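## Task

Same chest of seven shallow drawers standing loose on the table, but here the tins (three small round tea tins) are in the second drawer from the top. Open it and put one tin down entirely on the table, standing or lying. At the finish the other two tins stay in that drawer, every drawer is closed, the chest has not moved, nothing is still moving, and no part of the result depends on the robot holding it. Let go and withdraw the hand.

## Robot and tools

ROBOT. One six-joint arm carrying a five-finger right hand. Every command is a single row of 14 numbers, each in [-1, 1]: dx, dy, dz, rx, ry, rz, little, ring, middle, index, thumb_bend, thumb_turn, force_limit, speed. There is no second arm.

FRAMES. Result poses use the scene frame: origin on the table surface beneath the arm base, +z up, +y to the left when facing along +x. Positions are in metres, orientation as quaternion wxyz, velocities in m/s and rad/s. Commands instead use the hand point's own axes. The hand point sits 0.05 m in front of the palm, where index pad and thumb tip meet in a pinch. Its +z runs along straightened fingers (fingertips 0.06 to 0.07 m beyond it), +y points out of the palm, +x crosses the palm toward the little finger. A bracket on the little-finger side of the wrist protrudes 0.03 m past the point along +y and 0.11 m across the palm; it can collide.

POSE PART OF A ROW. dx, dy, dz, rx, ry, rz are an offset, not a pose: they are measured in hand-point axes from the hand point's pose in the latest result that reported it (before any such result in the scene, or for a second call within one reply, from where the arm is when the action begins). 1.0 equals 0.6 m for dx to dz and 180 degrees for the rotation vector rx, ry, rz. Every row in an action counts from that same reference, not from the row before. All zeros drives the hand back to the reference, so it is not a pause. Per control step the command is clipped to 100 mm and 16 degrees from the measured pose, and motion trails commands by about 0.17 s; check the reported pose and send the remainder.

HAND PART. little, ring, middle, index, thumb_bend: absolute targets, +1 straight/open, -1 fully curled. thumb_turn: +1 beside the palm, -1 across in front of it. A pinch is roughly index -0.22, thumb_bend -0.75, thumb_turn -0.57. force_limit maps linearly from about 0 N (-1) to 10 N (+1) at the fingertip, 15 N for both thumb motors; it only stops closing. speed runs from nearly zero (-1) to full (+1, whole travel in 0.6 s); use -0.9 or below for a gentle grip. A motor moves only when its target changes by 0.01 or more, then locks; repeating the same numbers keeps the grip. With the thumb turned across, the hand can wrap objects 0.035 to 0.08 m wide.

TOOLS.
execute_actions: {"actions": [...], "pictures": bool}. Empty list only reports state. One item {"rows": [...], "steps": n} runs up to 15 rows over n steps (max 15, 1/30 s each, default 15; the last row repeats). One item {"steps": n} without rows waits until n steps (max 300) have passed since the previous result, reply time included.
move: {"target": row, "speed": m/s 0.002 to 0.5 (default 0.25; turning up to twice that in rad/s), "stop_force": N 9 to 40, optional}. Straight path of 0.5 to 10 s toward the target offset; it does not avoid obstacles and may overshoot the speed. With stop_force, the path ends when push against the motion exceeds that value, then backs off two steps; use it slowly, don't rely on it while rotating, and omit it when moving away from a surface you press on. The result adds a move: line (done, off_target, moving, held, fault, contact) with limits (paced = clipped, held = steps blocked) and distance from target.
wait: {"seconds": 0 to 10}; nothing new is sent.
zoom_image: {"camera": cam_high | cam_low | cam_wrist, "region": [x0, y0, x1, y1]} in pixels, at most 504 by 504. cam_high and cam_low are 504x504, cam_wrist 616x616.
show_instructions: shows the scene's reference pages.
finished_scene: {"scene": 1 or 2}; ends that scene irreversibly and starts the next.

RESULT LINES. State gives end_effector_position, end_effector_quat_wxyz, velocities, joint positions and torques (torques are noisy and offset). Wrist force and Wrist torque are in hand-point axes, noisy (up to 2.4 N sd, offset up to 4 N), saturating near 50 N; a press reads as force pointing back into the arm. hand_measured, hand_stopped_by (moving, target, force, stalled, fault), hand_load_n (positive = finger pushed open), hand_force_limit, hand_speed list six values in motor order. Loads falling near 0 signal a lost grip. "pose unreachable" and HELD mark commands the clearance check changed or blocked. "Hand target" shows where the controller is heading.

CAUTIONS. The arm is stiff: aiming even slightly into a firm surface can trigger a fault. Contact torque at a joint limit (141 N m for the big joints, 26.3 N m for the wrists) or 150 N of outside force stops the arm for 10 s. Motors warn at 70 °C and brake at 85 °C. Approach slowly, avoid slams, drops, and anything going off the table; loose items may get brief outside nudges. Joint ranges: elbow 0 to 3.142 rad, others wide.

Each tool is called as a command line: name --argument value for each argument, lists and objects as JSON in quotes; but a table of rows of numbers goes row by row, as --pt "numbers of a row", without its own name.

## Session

execute_actions --actions '[]'

Scene clock: 0.00 s of 6600.00 s.
end_effector_position=(+0.5029, +0.0067, +0.1829) hand_measured=(+1.000, +1.000, +1.000, +1.000, +1.000, +1.000) hand_load_n=(+0.0, +0.0, +0.0, +0.0, +0.0, +0.0) hand_stopped_by=(target, target, target, target, target, target) hand_force_limit=0.00 hand_speed=-0.80 end_effector_quat_wxyz=(+0.230, -0.167, +0.809, +0.514) end_effector_velocity=(-0.000, +0.000, -0.000) end_effector_angular_velocity=(+0.001, +0.001, +0.000)
Joint positions: [-0.756 -0.848  1.664  0.997  0.748 -3.058]
Joint velocities: [-0.     0.001  0.001 -0.    -0.    -0.   ]
Joint torques (N m, as the arm reports them, + toward a larger angle): no reading
Wrist force (N, on the end effector, along its own x y z axes, offset not removed): no reading
Wrist torque (N m, same axes, about the end effector's origin, offset not removed): no reading
Hand target: +0.503, +0.007, +0.183; +0.230, -0.167, +0.809, +0.514

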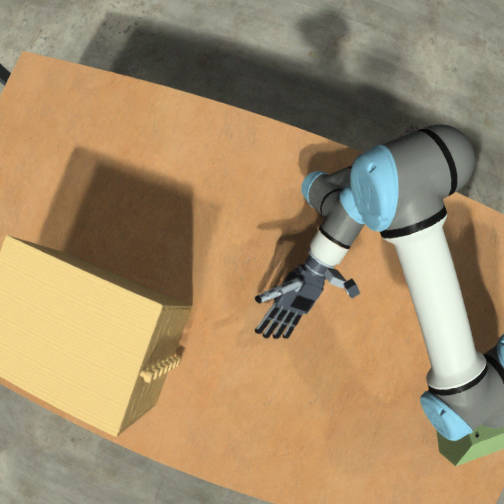

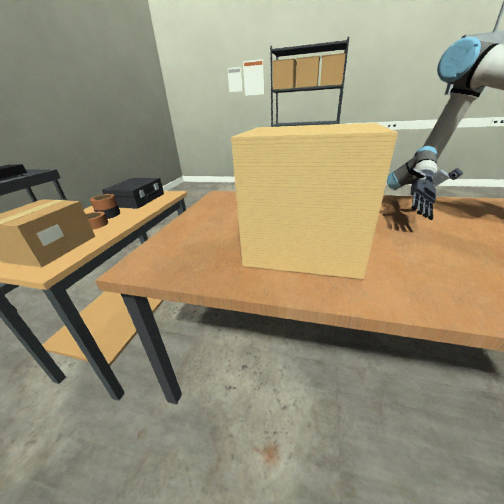

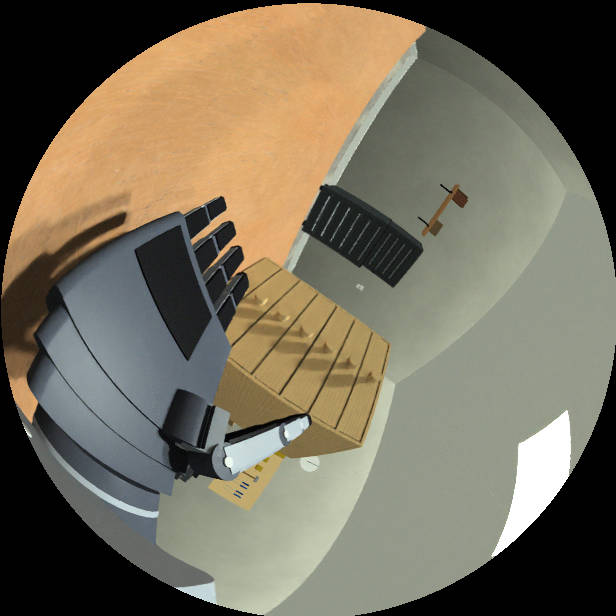

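zoom_image --camera "cam_high" --region '[100,290,250,440]'

zoom_image --camera "cam_wrist" --region '[200,230,420,470]'

Region (100, 290, 250, 440) of cam_high's 504x504 image, scaled by 3.360, with more detail than that image has.

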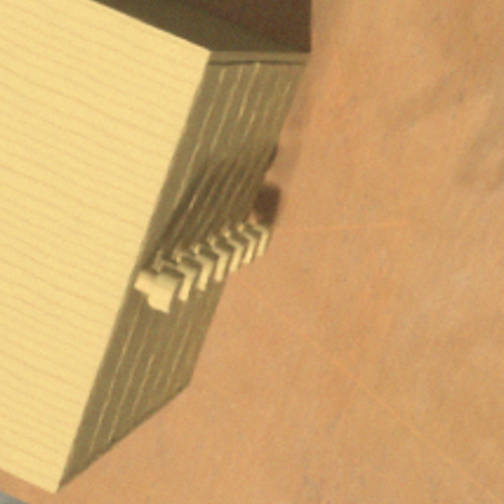

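Region (200, 230, 420, 470) of cam_wrist's 616x616 image, scaled by 2.100, with more detail than that image has; it fills the left 462 columns of this view, and the rest is white.

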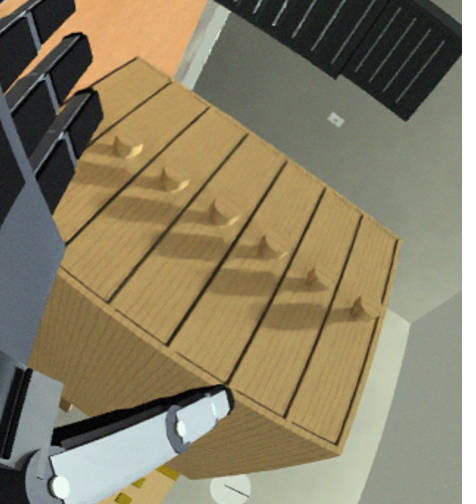

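move --target '[-0.318,0.185,0.275,0.0849,-0.031,0.636,0.75,0.75,0.75,0.6,-0.75,-0.57,0.5,0.5]' --speed 0.4

Scene clock: 14.83 s of 6600.00 s.
end_effector_position=(+0.6396, +0.2091, +0.3102) hand_measured=(+0.750, +0.750, +0.750, +0.600, -0.750, -0.570) hand_load_n=(+0.0, +0.0, +0.0, +0.0, +0.0, +0.0) hand_stopped_by=(target, target, target, target, target, target) hand_force_limit=0.50 hand_speed=0.50 end_effector_quat_wxyz=(-0.257, +0.635, +0.619, +0.383) end_effector_velocity=(+0.001, +0.001, +0.000) end_effector_angular_velocity=(-0.001, +0.011, -0.006)
Joint positions: [ 0.051 -1.107  1.534  0.654  1.126  0.027]
Joint velocities: [ 0.005  0.003 -0.008  0.005  0.006  0.016]
Joint torques (N m, as the arm reports them, + toward a larger angle): [ 34.65 -24.05 -28.95   3.93   0.98   1.66]
Wrist force (N, on the end effector, along its own x y z axes, offset not removed): [1.8 2.6 1.4]
Wrist torque (N m, same axes, about the end effector's origin, offset not removed): [0.31 -0.02 0.29]
Hand target: +0.640, +0.209, +0.310; -0.257, +0.636, +0.619, +0.383
Off the commanded pose: 0.000 m, 0 deg.
After step 90, 8.63 s passed at rest.
move: done

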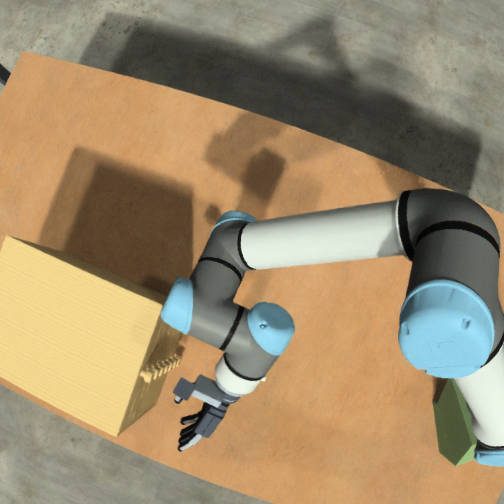

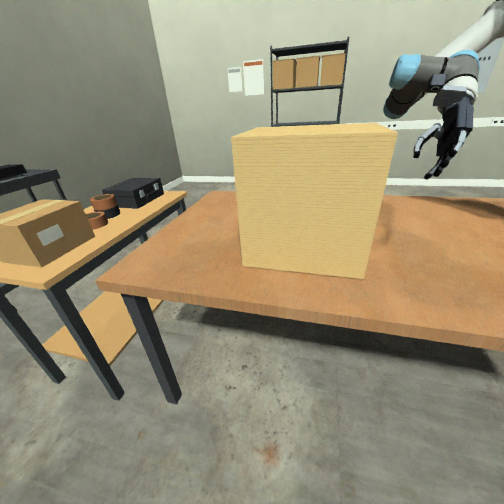

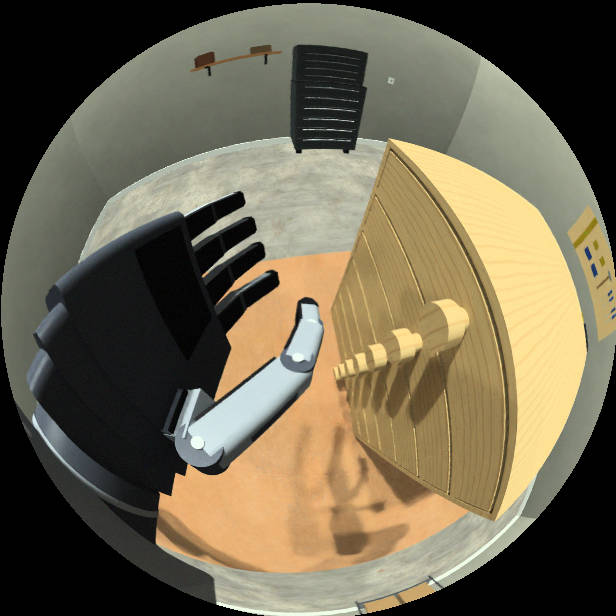

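move --target '[-0.026,0.052,0.025,0,0,0,0.75,0.75,0.75,0.6,-0.75,-0.57,0.5,0.5]' --speed 0.15

Scene clock: 22.67 s of 6600.00 s.
end_effector_position=(+0.6735, +0.2087, +0.2938) hand_measured=(+0.750, +0.750, +0.750, +0.600, -0.750, -0.570) hand_load_n=(+0.0, +0.0, +0.0, +0.0, +0.0, +0.0) hand_stopped_by=(target, target, target, target, target, target) hand_force_limit=0.50 hand_speed=0.50 end_effector_quat_wxyz=(-0.257, +0.635, +0.619, +0.383) end_effector_velocity=(+0.003, -0.000, -0.000) end_effector_angular_velocity=(+0.000, -0.001, -0.000)
Joint positions: [ 0.034 -1.027  1.421  0.694  1.118  0.01 ]
Joint velocities: [-0.001  0.006 -0.011  0.004 -0.    -0.001]
Joint torques (N m, as the arm reports them, + toward a larger angle): [ 10.09 -27.26 -28.5    3.68  -3.96  -1.74]
Wrist force (N, on the end effector, along its own x y z axes, offset not removed): [0.8 0.8 -0.4]
Wrist torque (N m, same axes, about the end effector's origin, offset not removed): [0.02 0.11 0.30]
Hand target: +0.674, +0.209, +0.294; -0.257, +0.635, +0.619, +0.383
Off the commanded pose: 0.000 m, 0 deg.
After step 90, 3.93 s passed at rest.
move: done

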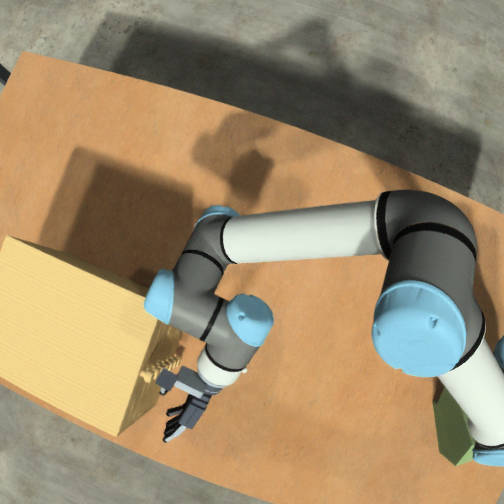

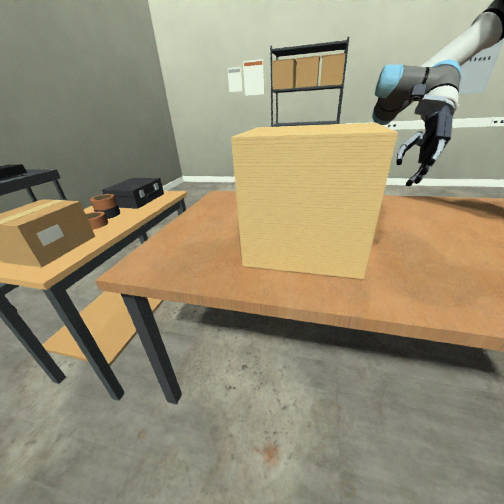

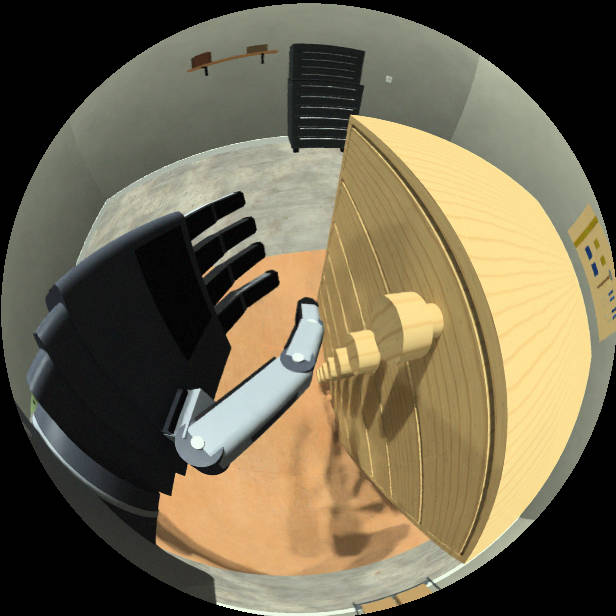

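move --target '[-0.039,0.007,-0.053,0,0,0,0.75,0.75,0.75,0.6,-0.75,-0.57,0.5,0.5]' --speed 0.12

Scene clock: 26.10 s of 6600.00 s.
end_effector_position=(+0.6737, +0.1692, +0.2939) hand_measured=(+0.750, +0.750, +0.750, +0.600, -0.750, -0.570) hand_load_n=(+0.0, +0.0, +0.0, +0.0, +0.0, +0.0) hand_stopped_by=(target, target, target, target, target, target) hand_force_limit=0.50 hand_speed=0.50 end_effector_quat_wxyz=(-0.257, +0.635, +0.619, +0.383) end_effector_velocity=(+0.000, -0.002, +0.000) end_effector_angular_velocity=(-0.000, -0.001, +0.000)
Joint positions: [-0.038 -1.067  1.442  0.745  1.086 -0.062]
Joint velocities: [-0.004 -0.002  0.     0.003 -0.002 -0.005]
Joint torques (N m, as the arm reports them, + toward a larger angle): [  9.04 -50.31   2.67   3.88  -3.9   -1.71]
Wrist force (N, on the end effector, along its own x y z axes, offset not removed): [0.1 0.0 -1.1]
Wrist torque (N m, same axes, about the end effector's origin, offset not removed): [-0.14 0.15 0.33]
Hand target: +0.674, +0.169, +0.294; -0.257, +0.635, +0.619, +0.383
Off the commanded pose: 0.000 m, 0 deg.
move: done

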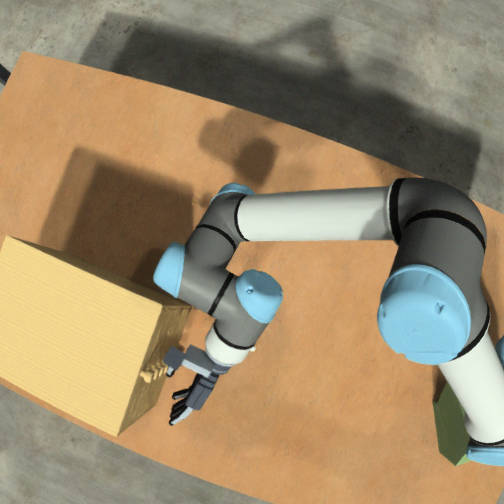

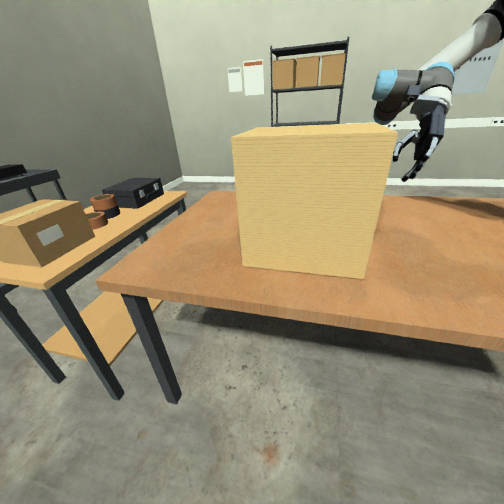

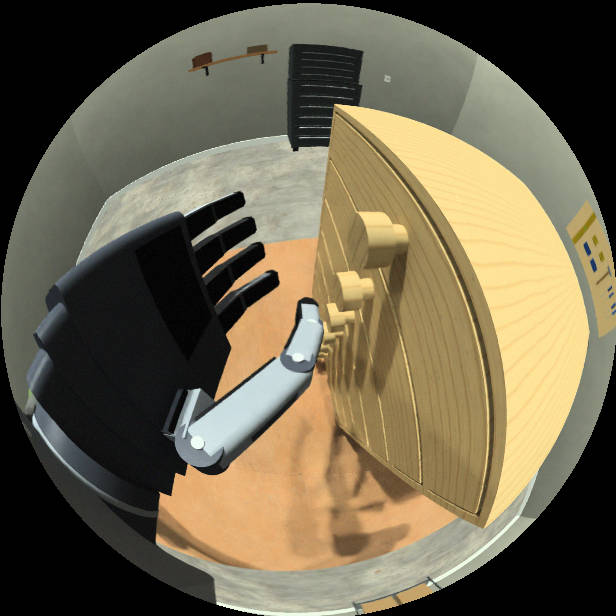

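move --target '[0.016,0.025,-0.003,0,0,0,0.75,0.75,0.75,0.6,-0.75,-0.57,0.5,0.5]' --speed 0.05

zoom_image --camera "cam_wrist" --region '[230,180,430,380]'

zoom_image --camera "cam_low" --region '[350,80,470,200]'

Scene clock: 31.33 s of 6600.00 s.
end_effector_position=(+0.6873, +0.1719, +0.3047) hand_measured=(+0.750, +0.750, +0.750, +0.600, -0.750, -0.570) hand_load_n=(+0.0, +0.0, +0.0, +0.0, +0.0, +0.0) hand_stopped_by=(target, target, target, target, target, target) hand_force_limit=0.50 hand_speed=0.50 end_effector_quat_wxyz=(-0.257, +0.635, +0.619, +0.383) end_effector_velocity=(+0.002, -0.000, +0.001) end_effector_angular_velocity=(-0.001, +0.001, -0.000)
Joint positions: [-0.021 -1.051  1.383  0.78   1.093 -0.044]
Joint velocities: [ 0.001  0.003 -0.009  0.006  0.001  0.002]
Joint torques (N m, as the arm reports them, + toward a larger angle): [ 34.75 -27.99 -28.02   4.08   1.45   1.79]
Wrist force (N, on the end effector, along its own x y z axes, offset not removed): [-0.4 2.1 -0.1]
Wrist torque (N m, same axes, about the end effector's origin, offset not removed): [0.26 0.42 0.31]
Hand target: +0.688, +0.172, +0.305; -0.257, +0.635, +0.619, +0.383
Off the commanded pose: 0.000 m, 0 deg.
After step 90, 1.40 s passed at rest.
move: done

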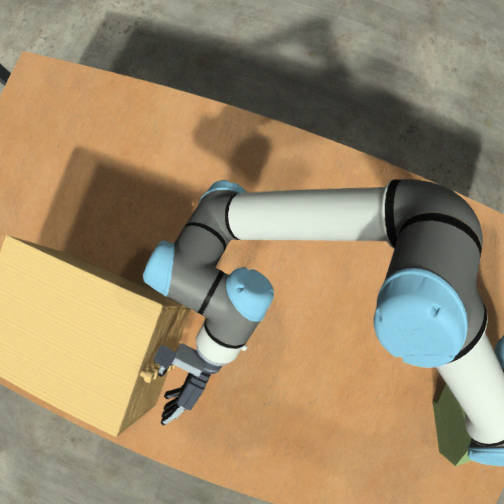

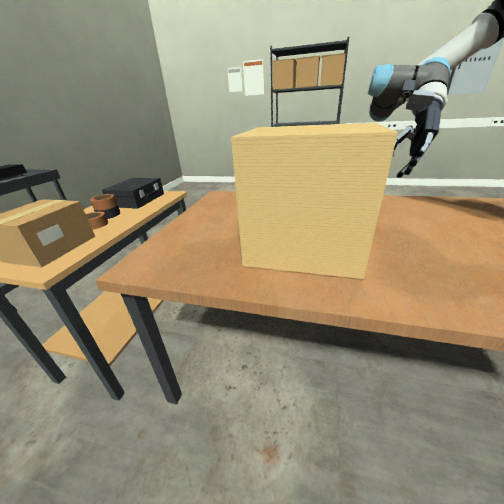

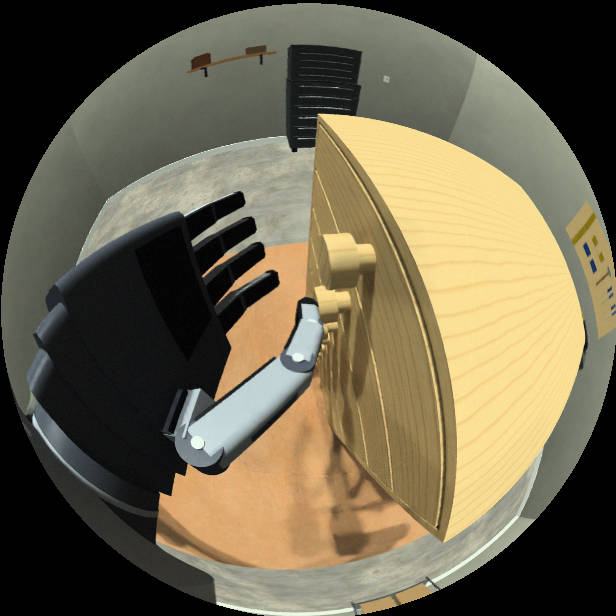

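Region (230, 180, 430, 380) of cam_wrist's 616x616 image, scaled by 2.520, with more detail than that image has.

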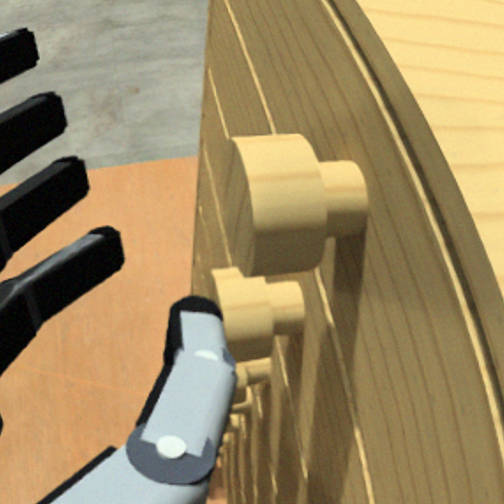

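Region (350, 80, 470, 200) of cam_low's 504x504 image, scaled by 4.200, with more detail than that image has.

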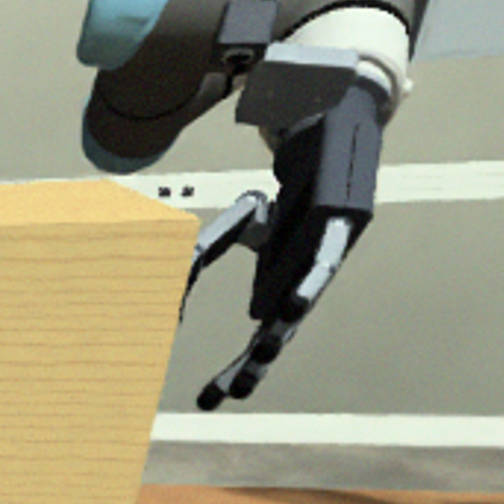

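move --target '[-0.006,0.001,-0.008,0,0,0,0.75,0.75,0.75,0.6,-0.75,-0.57,0.5,0.5]' --speed 0.03

move --target '[-0.001,0.0197,0.0035,0,0,0,0.75,0.75,0.75,0.6,-0.75,-0.57,0.5,0.5]' --speed 0.015 --stop_force 9

zoom_image --camera "cam_wrist" --region '[230,180,430,380]'

Scene clock: 34.67 s of 6600.00 s.
end_effector_position=(+0.6873, +0.1662, +0.3046) hand_measured=(+0.750, +0.750, +0.750, +0.600, -0.750, -0.570) hand_load_n=(+0.0, +0.0, +0.0, +0.0, +0.0, +0.0) hand_stopped_by=(target, target, target, target, target, target) hand_force_limit=0.50 hand_speed=0.50 end_effector_quat_wxyz=(-0.257, +0.635, +0.619, +0.383) end_effector_velocity=(+0.001, -0.003, +0.001) end_effector_angular_velocity=(-0.000, -0.002, -0.000)
Joint positions: [-0.031 -1.056  1.385  0.788  1.089 -0.055]
Joint velocities: [-0.005 -0.003  0.     0.004 -0.002 -0.006]
Joint torques (N m, as the arm reports them, + toward a larger angle): [ 10.38 -50.83   2.25   3.77  -4.02  -1.49]
Wrist force (N, on the end effector, along its own x y z axes, offset not removed): [2.0 0.9 -0.6]
Wrist torque (N m, same axes, about the end effector's origin, offset not removed): [0.09 0.01 0.58]
Hand target: +0.687, +0.166, +0.305; -0.257, +0.635, +0.619, +0.383
Off the commanded pose: 0.000 m, 0 deg.
move: done

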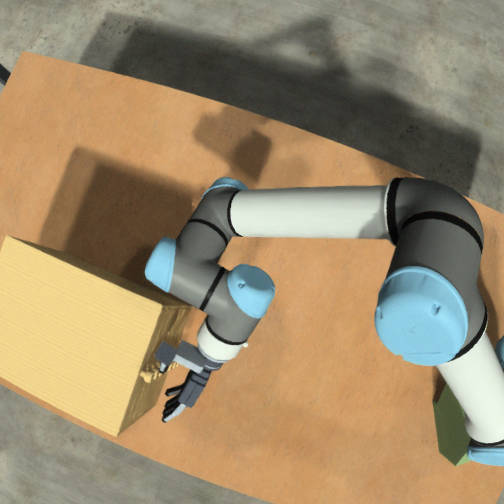

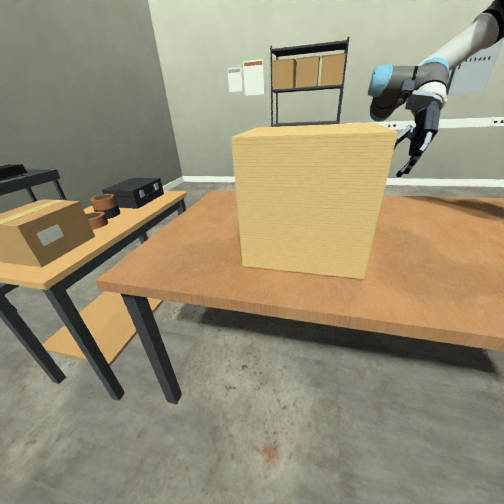

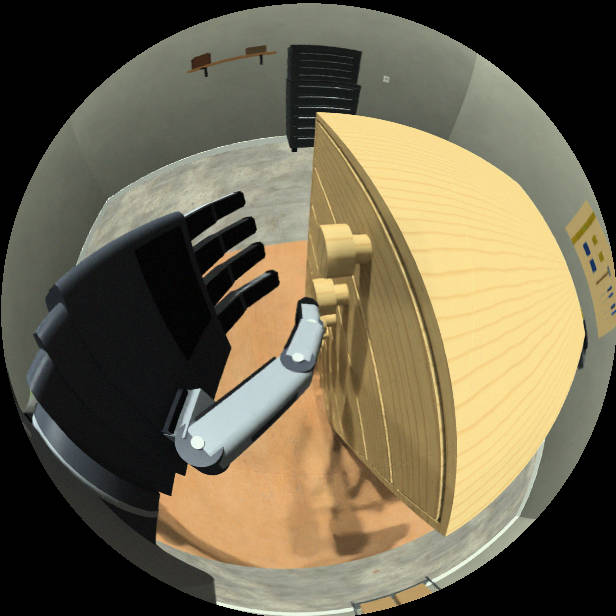

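Scene clock: 35.73 s of 6600.00 s.
end_effector_position=(+0.6991, +0.1663, +0.3047) hand_measured=(+0.750, +0.750, +0.750, +0.600, -0.750, -0.570) hand_load_n=(+0.0, +0.0, +0.0, +0.0, +0.0, +0.0) hand_stopped_by=(target, target, target, target, target, target) hand_force_limit=0.50 hand_speed=0.50 end_effector_quat_wxyz=(-0.257, +0.635, +0.619, +0.383) end_effector_velocity=(+0.002, +0.000, -0.000) end_effector_angular_velocity=(-0.000, +0.000, +0.000)
Joint positions: [-0.029 -1.033  1.339  0.81   1.089 -0.053]
Joint velocities: [ 0.     0.005 -0.009  0.005  0.     0.   ]
Joint torques (N m, as the arm reports them, + toward a larger angle): [ 35.83 -29.29 -29.89   3.68   1.35   1.56]
Wrist force (N, on the end effector, along its own x y z axes, offset not removed): [1.8 0.5 0.1]
Wrist torque (N m, same axes, about the end effector's origin, offset not removed): [0.04 0.01 0.31]
Hand target: +0.699, +0.166, +0.305; -0.257, +0.635, +0.619, +0.383
Off the commanded pose: 0.000 m, 0 deg.
move: done

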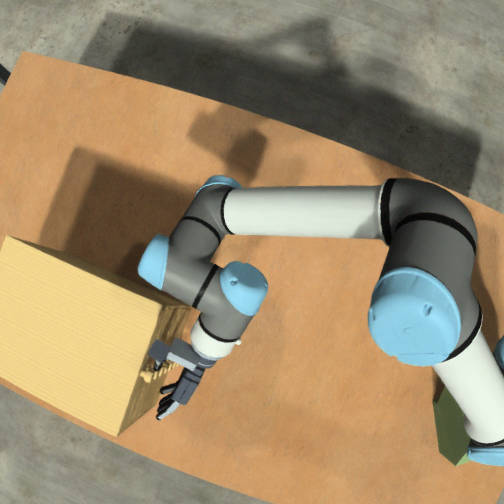

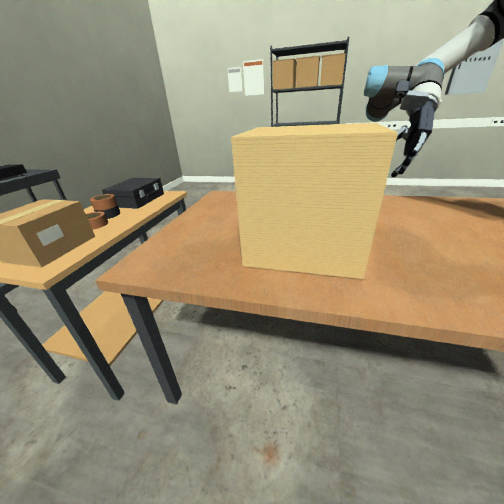

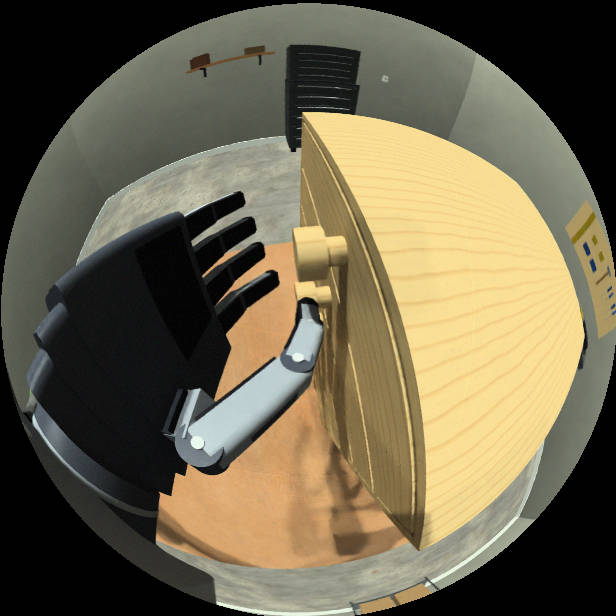

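Region (230, 180, 430, 380) of cam_wrist's 616x616 image, scaled by 2.520, with more detail than that image has.

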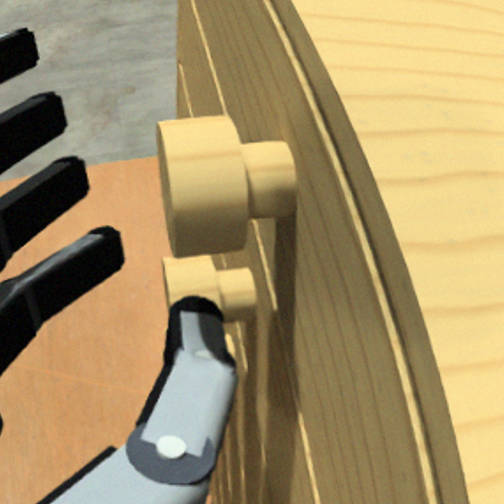

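execute_actions --actions '[{"rows":[[0,0.006,0.001,0,0,0,0.75,0.75,0.75,0.3,-0.75,-0.57,0.5,0.5],[0,0.006,0.001,0,0,0,0.75,0.75,0.75,0.3,-0.75,-0.57,0.5,0.5],[0,0.006,0.001,0,0,0,0.75,0.75,0.75,0.3,-0.75,-0.57,0.5,0.5],[0,0.006,0.001,0,0,0,0.75,0.75,0.75,0.3,-0.75,-0.57,0.5,0.5],[0,0.006,0.001,0,0,0,0.75,0.75,0.75,0.3,-0.75,-0.57,0.5,0.5],[0,0.006,0.001,0,0,0,0.75,0.75,0.75,0.3,-0.75,-0.57,0.5,0.5],[0,0.006,0.001,0,0,0,0.75,0.75,0.75,-0.1,-0.75,-0.57,0.5,-0.85]],"steps":15}]' --pictures false

execute_actions --actions '[{"steps":24}]'

zoom_image --camera "cam_wrist" --region '[230,180,430,380]'

Scene clock: 38.73 s of 6600.00 s.
end_effector_position=(+0.7026, +0.1664, +0.3049) hand_measured=(+0.750, +0.750, +0.750, +0.234, -0.750, -0.570) hand_load_n=(+0.0, +0.0, +0.0, +0.5, +0.0, +0.0) hand_stopped_by=(target, target, target, moving, target, target) hand_force_limit=0.50 hand_speed=-0.85 end_effector_quat_wxyz=(-0.257, +0.635, +0.619, +0.383) end_effector_velocity=(+0.001, +0.000, +0.000) end_effector_angular_velocity=(-0.000, -0.001, +0.000)
Joint positions: [-0.028 -1.025  1.324  0.817  1.09  -0.052]
Joint velocities: [ 0.001  0.001 -0.003  0.001  0.    -0.   ]
Joint torques (N m, as the arm reports them, + toward a larger angle): [ 36.87 -30.27 -30.29   4.03   1.28   1.56]
Wrist force (N, on the end effector, along its own x y z axes, offset not removed): [-0.7 2.2 -0.9]
Wrist torque (N m, same axes, about the end effector's origin, offset not removed): [0.56 0.40 0.18]
Hand target: +0.703, +0.166, +0.305; -0.257, +0.635, +0.619, +0.383
Off the commanded pose: 0.000 m, 0 deg.
Steps of this call (steps 1 to 75: nothing new was sent; steps 76 to 90: all 15 steps of this action). Readings (end_effector_position | what the end effector reports):
76: (+0.6994, +0.1663, +0.3047) | hand_measured=(+0.750, +0.750, +0.750, +0.600, -0.750, -0.570) hand_load_n=(+0.0, +0.0, +0.0, +0.0, +0.0, +0.0) hand_stopped_by=(target, target, target, moving, target, target) hand_force_limit=0.50 hand_speed=0.50
77: (+0.6999, +0.1663, +0.3047) | hand_measured=(+0.750, +0.750, +0.750, +0.600, -0.750, -0.570) hand_load_n=(+0.0, +0.0, +0.0, +0.0, +0.0, +0.0) hand_stopped_by=(target, target, target, moving, target, target) hand_force_limit=0.50 hand_speed=0.50
79: (+0.7011, +0.1663, +0.3048) | hand_measured=(+0.750, +0.750, +0.750, +0.526, -0.750, -0.570) hand_load_n=(+0.0, +0.0, +0.0, -0.5, +0.0, +0.0) hand_stopped_by=(target, target, target, moving, target, target) hand_force_limit=0.50 hand_speed=0.50
83: (+0.7022, +0.1664, +0.3049) | hand_measured=(+0.750, +0.750, +0.750, +0.292, -0.750, -0.570) hand_load_n=(+0.0, +0.0, +0.0, +0.0, +0.0, +0.0) hand_stopped_by=(target, target, target, moving, target, target) hand_force_limit=0.50 hand_speed=-0.85
90: the state above

Scene clock: 39.53 s of 6600.00 s.
end_effector_position=(+0.7027, +0.1664, +0.3049) hand_measured=(+0.750, +0.750, +0.750, +0.178, -0.750, -0.570) hand_load_n=(+0.0, +0.0, +0.0, +7.5, +0.0, +0.0) hand_stopped_by=(target, target, target, force, target, target) hand_force_limit=0.50 hand_speed=-0.85 end_effector_quat_wxyz=(-0.257, +0.635, +0.619, +0.383) end_effector_velocity=(-0.000, -0.000, -0.000) end_effector_angular_velocity=(-0.000, +0.001, -0.001)
Joint positions: [-0.028 -1.025  1.324  0.817  1.09  -0.052]
Joint velocities: [-0.001 -0.     0.001 -0.     0.     0.   ]
Joint torques (N m, as the arm reports them, + toward a larger angle): [ 25.13 -39.35 -33.85  -1.34   0.62   1.35]
Wrist force (N, on the end effector, along its own x y z axes, offset not removed): [2.1 -5.6 6.1]
Wrist torque (N m, same axes, about the end effector's origin, offset not removed): [0.19 0.29 0.41]
Hand target: +0.703, +0.166, +0.305; -0.257, +0.635, +0.619, +0.383
Off the commanded pose: 0.000 m, 0 deg.
Steps of this call (steps 1 to 24: nothing new was sent). Readings (end_effector_position | what the end effector reports):
1: (+0.7026, +0.1664, +0.3049) | hand_measured=(+0.750, +0.750, +0.750, +0.226, -0.750, -0.570) hand_load_n=(+0.0, +0.0, +0.0, +0.5, +0.0, +0.0) hand_stopped_by=(target, target, target, moving, target, target) hand_force_limit=0.50 hand_speed=-0.85
2: (+0.7026, +0.1664, +0.3049) | hand_measured=(+0.750, +0.750, +0.750, +0.218, -0.750, -0.570) hand_load_n=(+0.0, +0.0, +0.0, +1.0, +0.0, +0.0) hand_stopped_by=(target, target, target, moving, target, target) hand_force_limit=0.50 hand_speed=-0.85
4: (+0.7026, +0.1664, +0.3049) | hand_measured=(+0.750, +0.750, +0.750, +0.202, -0.750, -0.570) hand_load_n=(+0.0, +0.0, +0.0, +2.5, +0.0, +0.0) hand_stopped_by=(target, target, target, moving, target, target) hand_force_limit=0.50 hand_speed=-0.85
8: (+0.7026, +0.1665, +0.3049) | hand_measured=(+0.750, +0.750, +0.750, +0.178, -0.750, -0.570) hand_load_n=(+0.0, +0.0, +0.0, +7.5, +0.0, +0.0) hand_stopped_by=(target, target, target, force, target, target) hand_force_limit=0.50 hand_speed=-0.85
24: the state above

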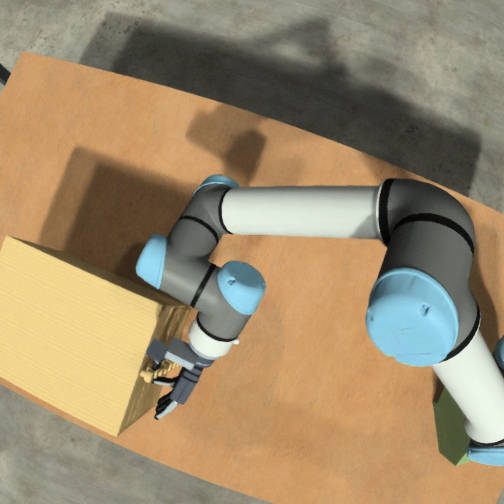

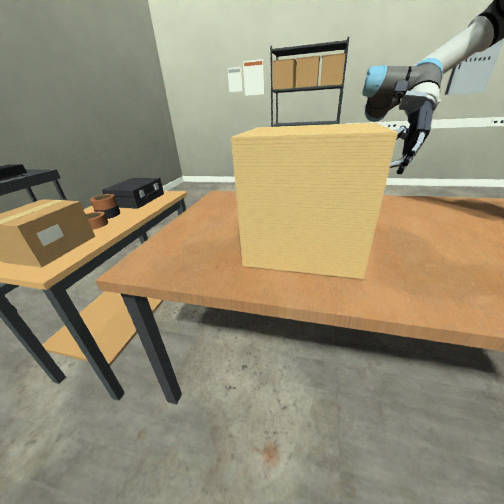

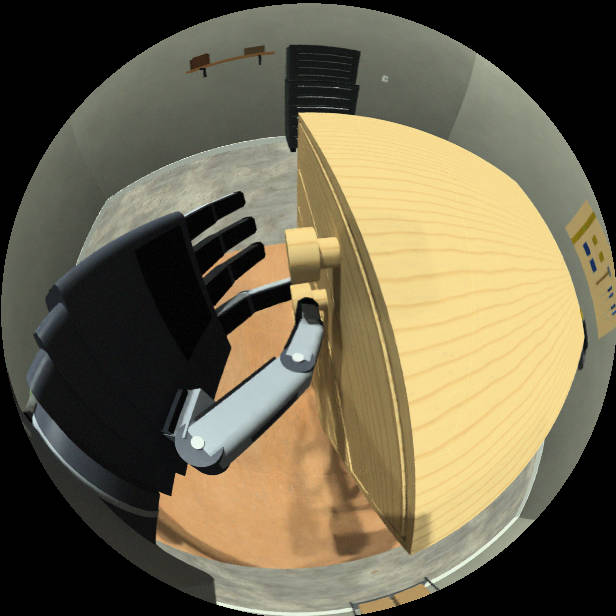

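Region (230, 180, 430, 380) of cam_wrist's 616x616 image, scaled by 2.520, with more detail than that image has.

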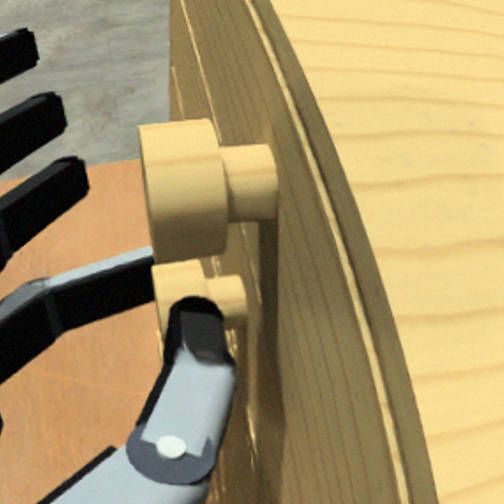

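move --target '[0.005,-0.001,0.0067,0,0,0,0.75,0.75,0.75,-0.1,-0.75,-0.57,0.5,-0.85]' --speed 0.01

execute_actions --actions '[{"rows":[[0,0,0,0,0,0,0.75,0.75,0.75,-0.13,-0.75,-0.57,0.5,-0.85]],"steps":15}]'

zoom_image --camera "cam_wrist" --region '[230,180,430,380]'

Scene clock: 42.03 s of 6600.00 s.
end_effector_position=(+0.7026, +0.1712, +0.3049) hand_measured=(+0.750, +0.750, +0.750, +0.178, -0.750, -0.570) hand_load_n=(+0.0, +0.0, +0.0, +2.0, +1.0, +0.5) hand_stopped_by=(target, target, target, force, target, target) hand_force_limit=0.50 hand_speed=-0.85 end_effector_quat_wxyz=(-0.257, +0.635, +0.619, +0.383) end_effector_velocity=(+0.000, +0.002, -0.000) end_effector_angular_velocity=(-0.000, +0.001, -0.001)
Joint positions: [-0.02  -1.021  1.322  0.811  1.094 -0.043]
Joint velocities: [ 0.003  0.002 -0.001 -0.002  0.002  0.004]
Joint torques (N m, as the arm reports them, + toward a larger angle): [ 38.38 -28.62 -28.8   -0.11   0.85   1.66]
Wrist force (N, on the end effector, along its own x y z axes, offset not removed): [-1.3 0.2 -1.6]
Wrist torque (N m, same axes, about the end effector's origin, offset not removed): [0.21 0.17 0.33]
Hand target: +0.703, +0.171, +0.305; -0.257, +0.635, +0.619, +0.383
Off the commanded pose: 0.000 m, 0 deg.
move: done

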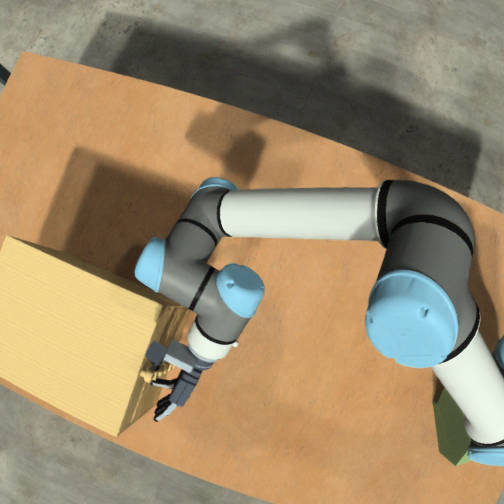

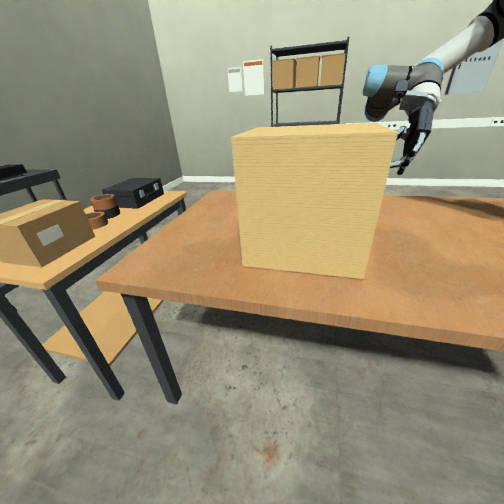

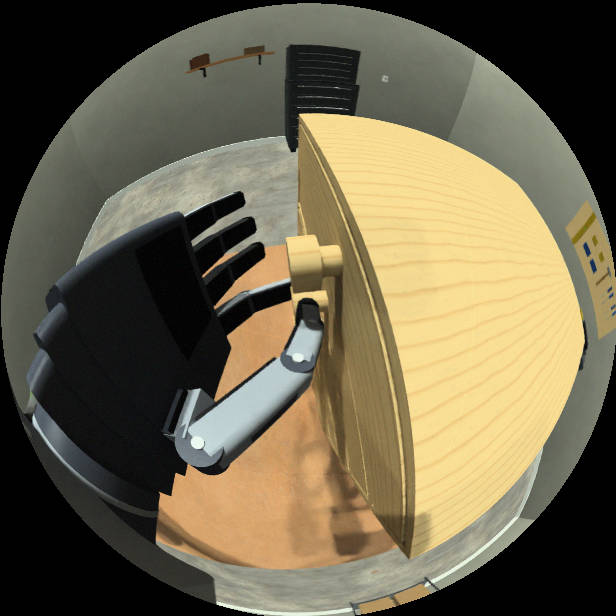

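Scene clock: 42.53 s of 6600.00 s.
end_effector_position=(+0.7026, +0.1713, +0.3049) hand_measured=(+0.750, +0.750, +0.750, +0.148, -0.748, -0.570) hand_load_n=(+0.0, +0.0, +0.0, +9.0, +3.0, +0.5) hand_stopped_by=(target, target, target, force, target, target) hand_force_limit=0.50 hand_speed=-0.85 end_effector_quat_wxyz=(-0.257, +0.635, +0.619, +0.383) end_effector_velocity=(+0.000, +0.000, +0.001) end_effector_angular_velocity=(+0.000, -0.001, +0.000)
Joint positions: [-0.02  -1.021  1.322  0.811  1.094 -0.043]
Joint velocities: [ 0.001 -0.    -0.001 -0.     0.     0.   ]
Joint torques (N m, as the arm reports them, + toward a larger angle): [ 24.34 -34.33 -24.23   2.31  -1.52  -2.  ]
Wrist force (N, on the end effector, along its own x y z axes, offset not removed): [-1.3 -3.0 -0.7]
Wrist torque (N m, same axes, about the end effector's origin, offset not removed): [0.21 0.14 0.31]
Hand target: +0.703, +0.171, +0.305; -0.257, +0.635, +0.619, +0.383
Off the commanded pose: 0.000 m, 0 deg.
Steps of this call (steps 1 to 15: all 15 steps of this action). Readings (end_effector_position | what the end effector reports):
1: (+0.7026, +0.1713, +0.3049) | hand_measured=(+0.750, +0.750, +0.750, +0.178, -0.750, -0.570) hand_load_n=(+0.0, +0.0, +0.0, +2.0, +1.0, +1.0) hand_stopped_by=(target, target, target, moving, target, target) hand_force_limit=0.50 hand_speed=-0.85
2: (+0.7026, +0.1713, +0.3049) | hand_measured=(+0.750, +0.750, +0.750, +0.178, -0.750, -0.570) hand_load_n=(+0.0, +0.0, +0.0, +2.0, +1.5, +1.0) hand_stopped_by=(target, target, target, moving, target, target) hand_force_limit=0.50 hand_speed=-0.85
4: (+0.7026, +0.1713, +0.3049) | hand_measured=(+0.750, +0.750, +0.750, +0.170, -0.750, -0.570) hand_load_n=(+0.0, +0.0, +0.0, +3.5, +1.5, +1.0) hand_stopped_by=(target, target, target, moving, target, target) hand_force_limit=0.50 hand_speed=-0.85
8: (+0.7026, +0.1713, +0.3049) | hand_measured=(+0.750, +0.750, +0.750, +0.148, -0.748, -0.570) hand_load_n=(+0.0, +0.0, +0.0, +9.0, +3.0, +0.5) hand_stopped_by=(target, target, target, force, target, target) hand_force_limit=0.50 hand_speed=-0.85
15: the state above

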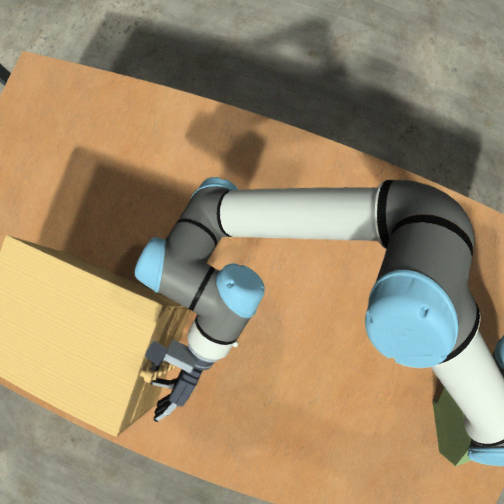

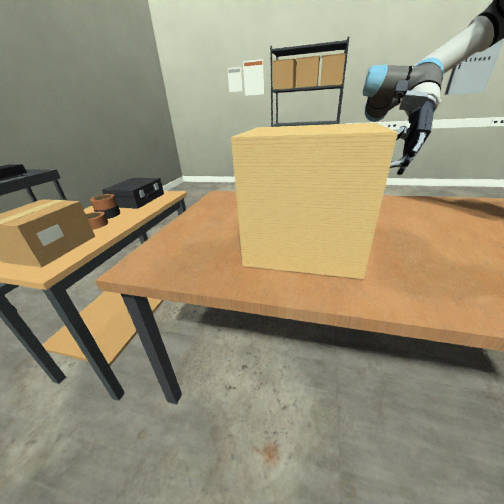

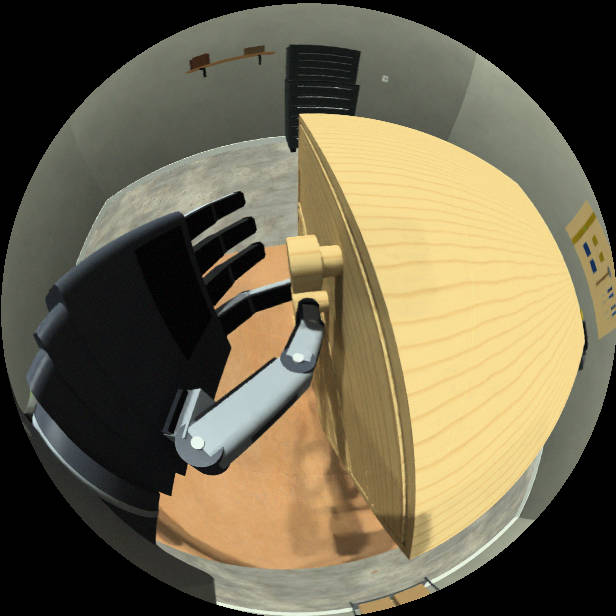

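Region (230, 180, 430, 380) of cam_wrist's 616x616 image, scaled by 2.520, with more detail than that image has.

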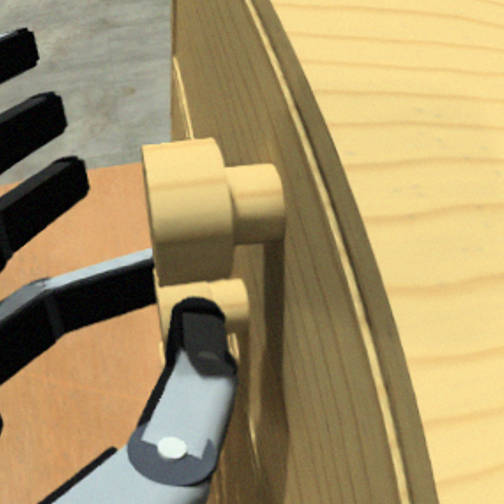

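move --target '[0.0037,-0.082,-0.016,0,0,0,0.75,0.75,0.75,-0.13,-0.75,-0.57,0.5,-0.85]' --speed 0.03

Scene clock: 46.43 s of 6600.00 s.
end_effector_position=(+0.6527, +0.1699, +0.3049) hand_measured=(+0.750, +0.750, +0.750, +0.148, -0.748, -0.570) hand_load_n=(+0.0, +0.0, +0.0, +8.0, +4.5, -0.5) hand_stopped_by=(target, target, target, force, target, target) hand_force_limit=0.50 hand_speed=-0.85 end_effector_quat_wxyz=(-0.257, +0.635, +0.619, +0.383) end_effector_velocity=(-0.003, -0.000, +0.000) end_effector_angular_velocity=(-0.000, +0.000, -0.001)
Joint positions: [-0.029 -1.118  1.513  0.722  1.09  -0.053]
Joint velocities: [-0.001 -0.006  0.01  -0.005 -0.    -0.   ]
Joint torques (N m, as the arm reports them, + toward a larger angle): [  9.73 -48.39   1.58   0.01  -4.29  -1.78]
Wrist force (N, on the end effector, along its own x y z axes, offset not removed): [0.6 0.5 0.8]
Wrist torque (N m, same axes, about the end effector's origin, offset not removed): [-0.01 -0.14 0.26]
Hand target: +0.652, +0.170, +0.305; -0.257, +0.635, +0.619, +0.383
Off the commanded pose: 0.000 m, 0 deg.
move: done

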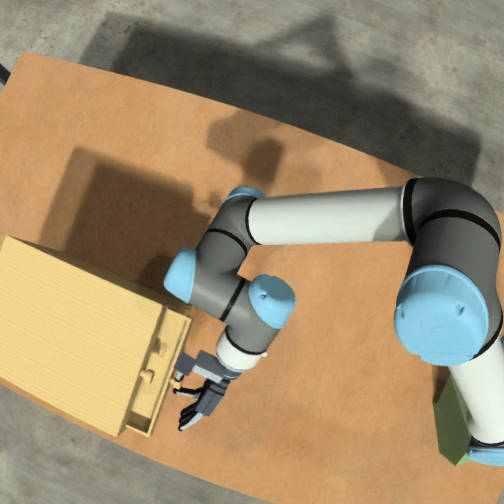

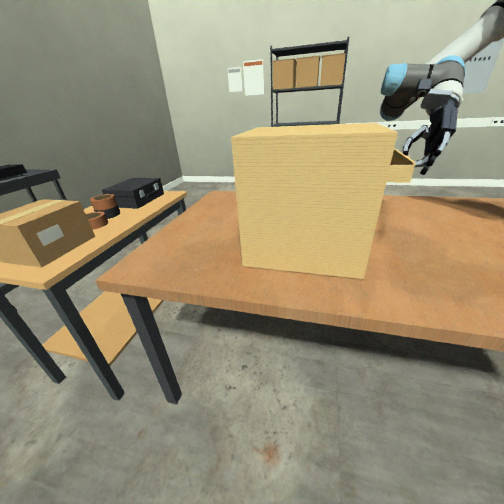

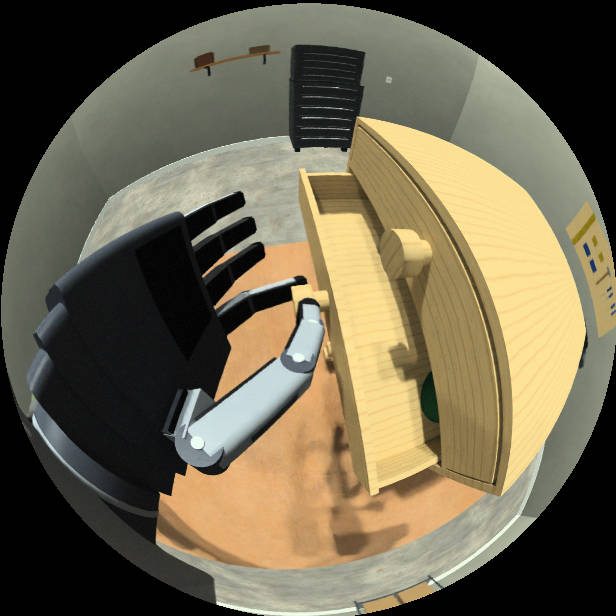

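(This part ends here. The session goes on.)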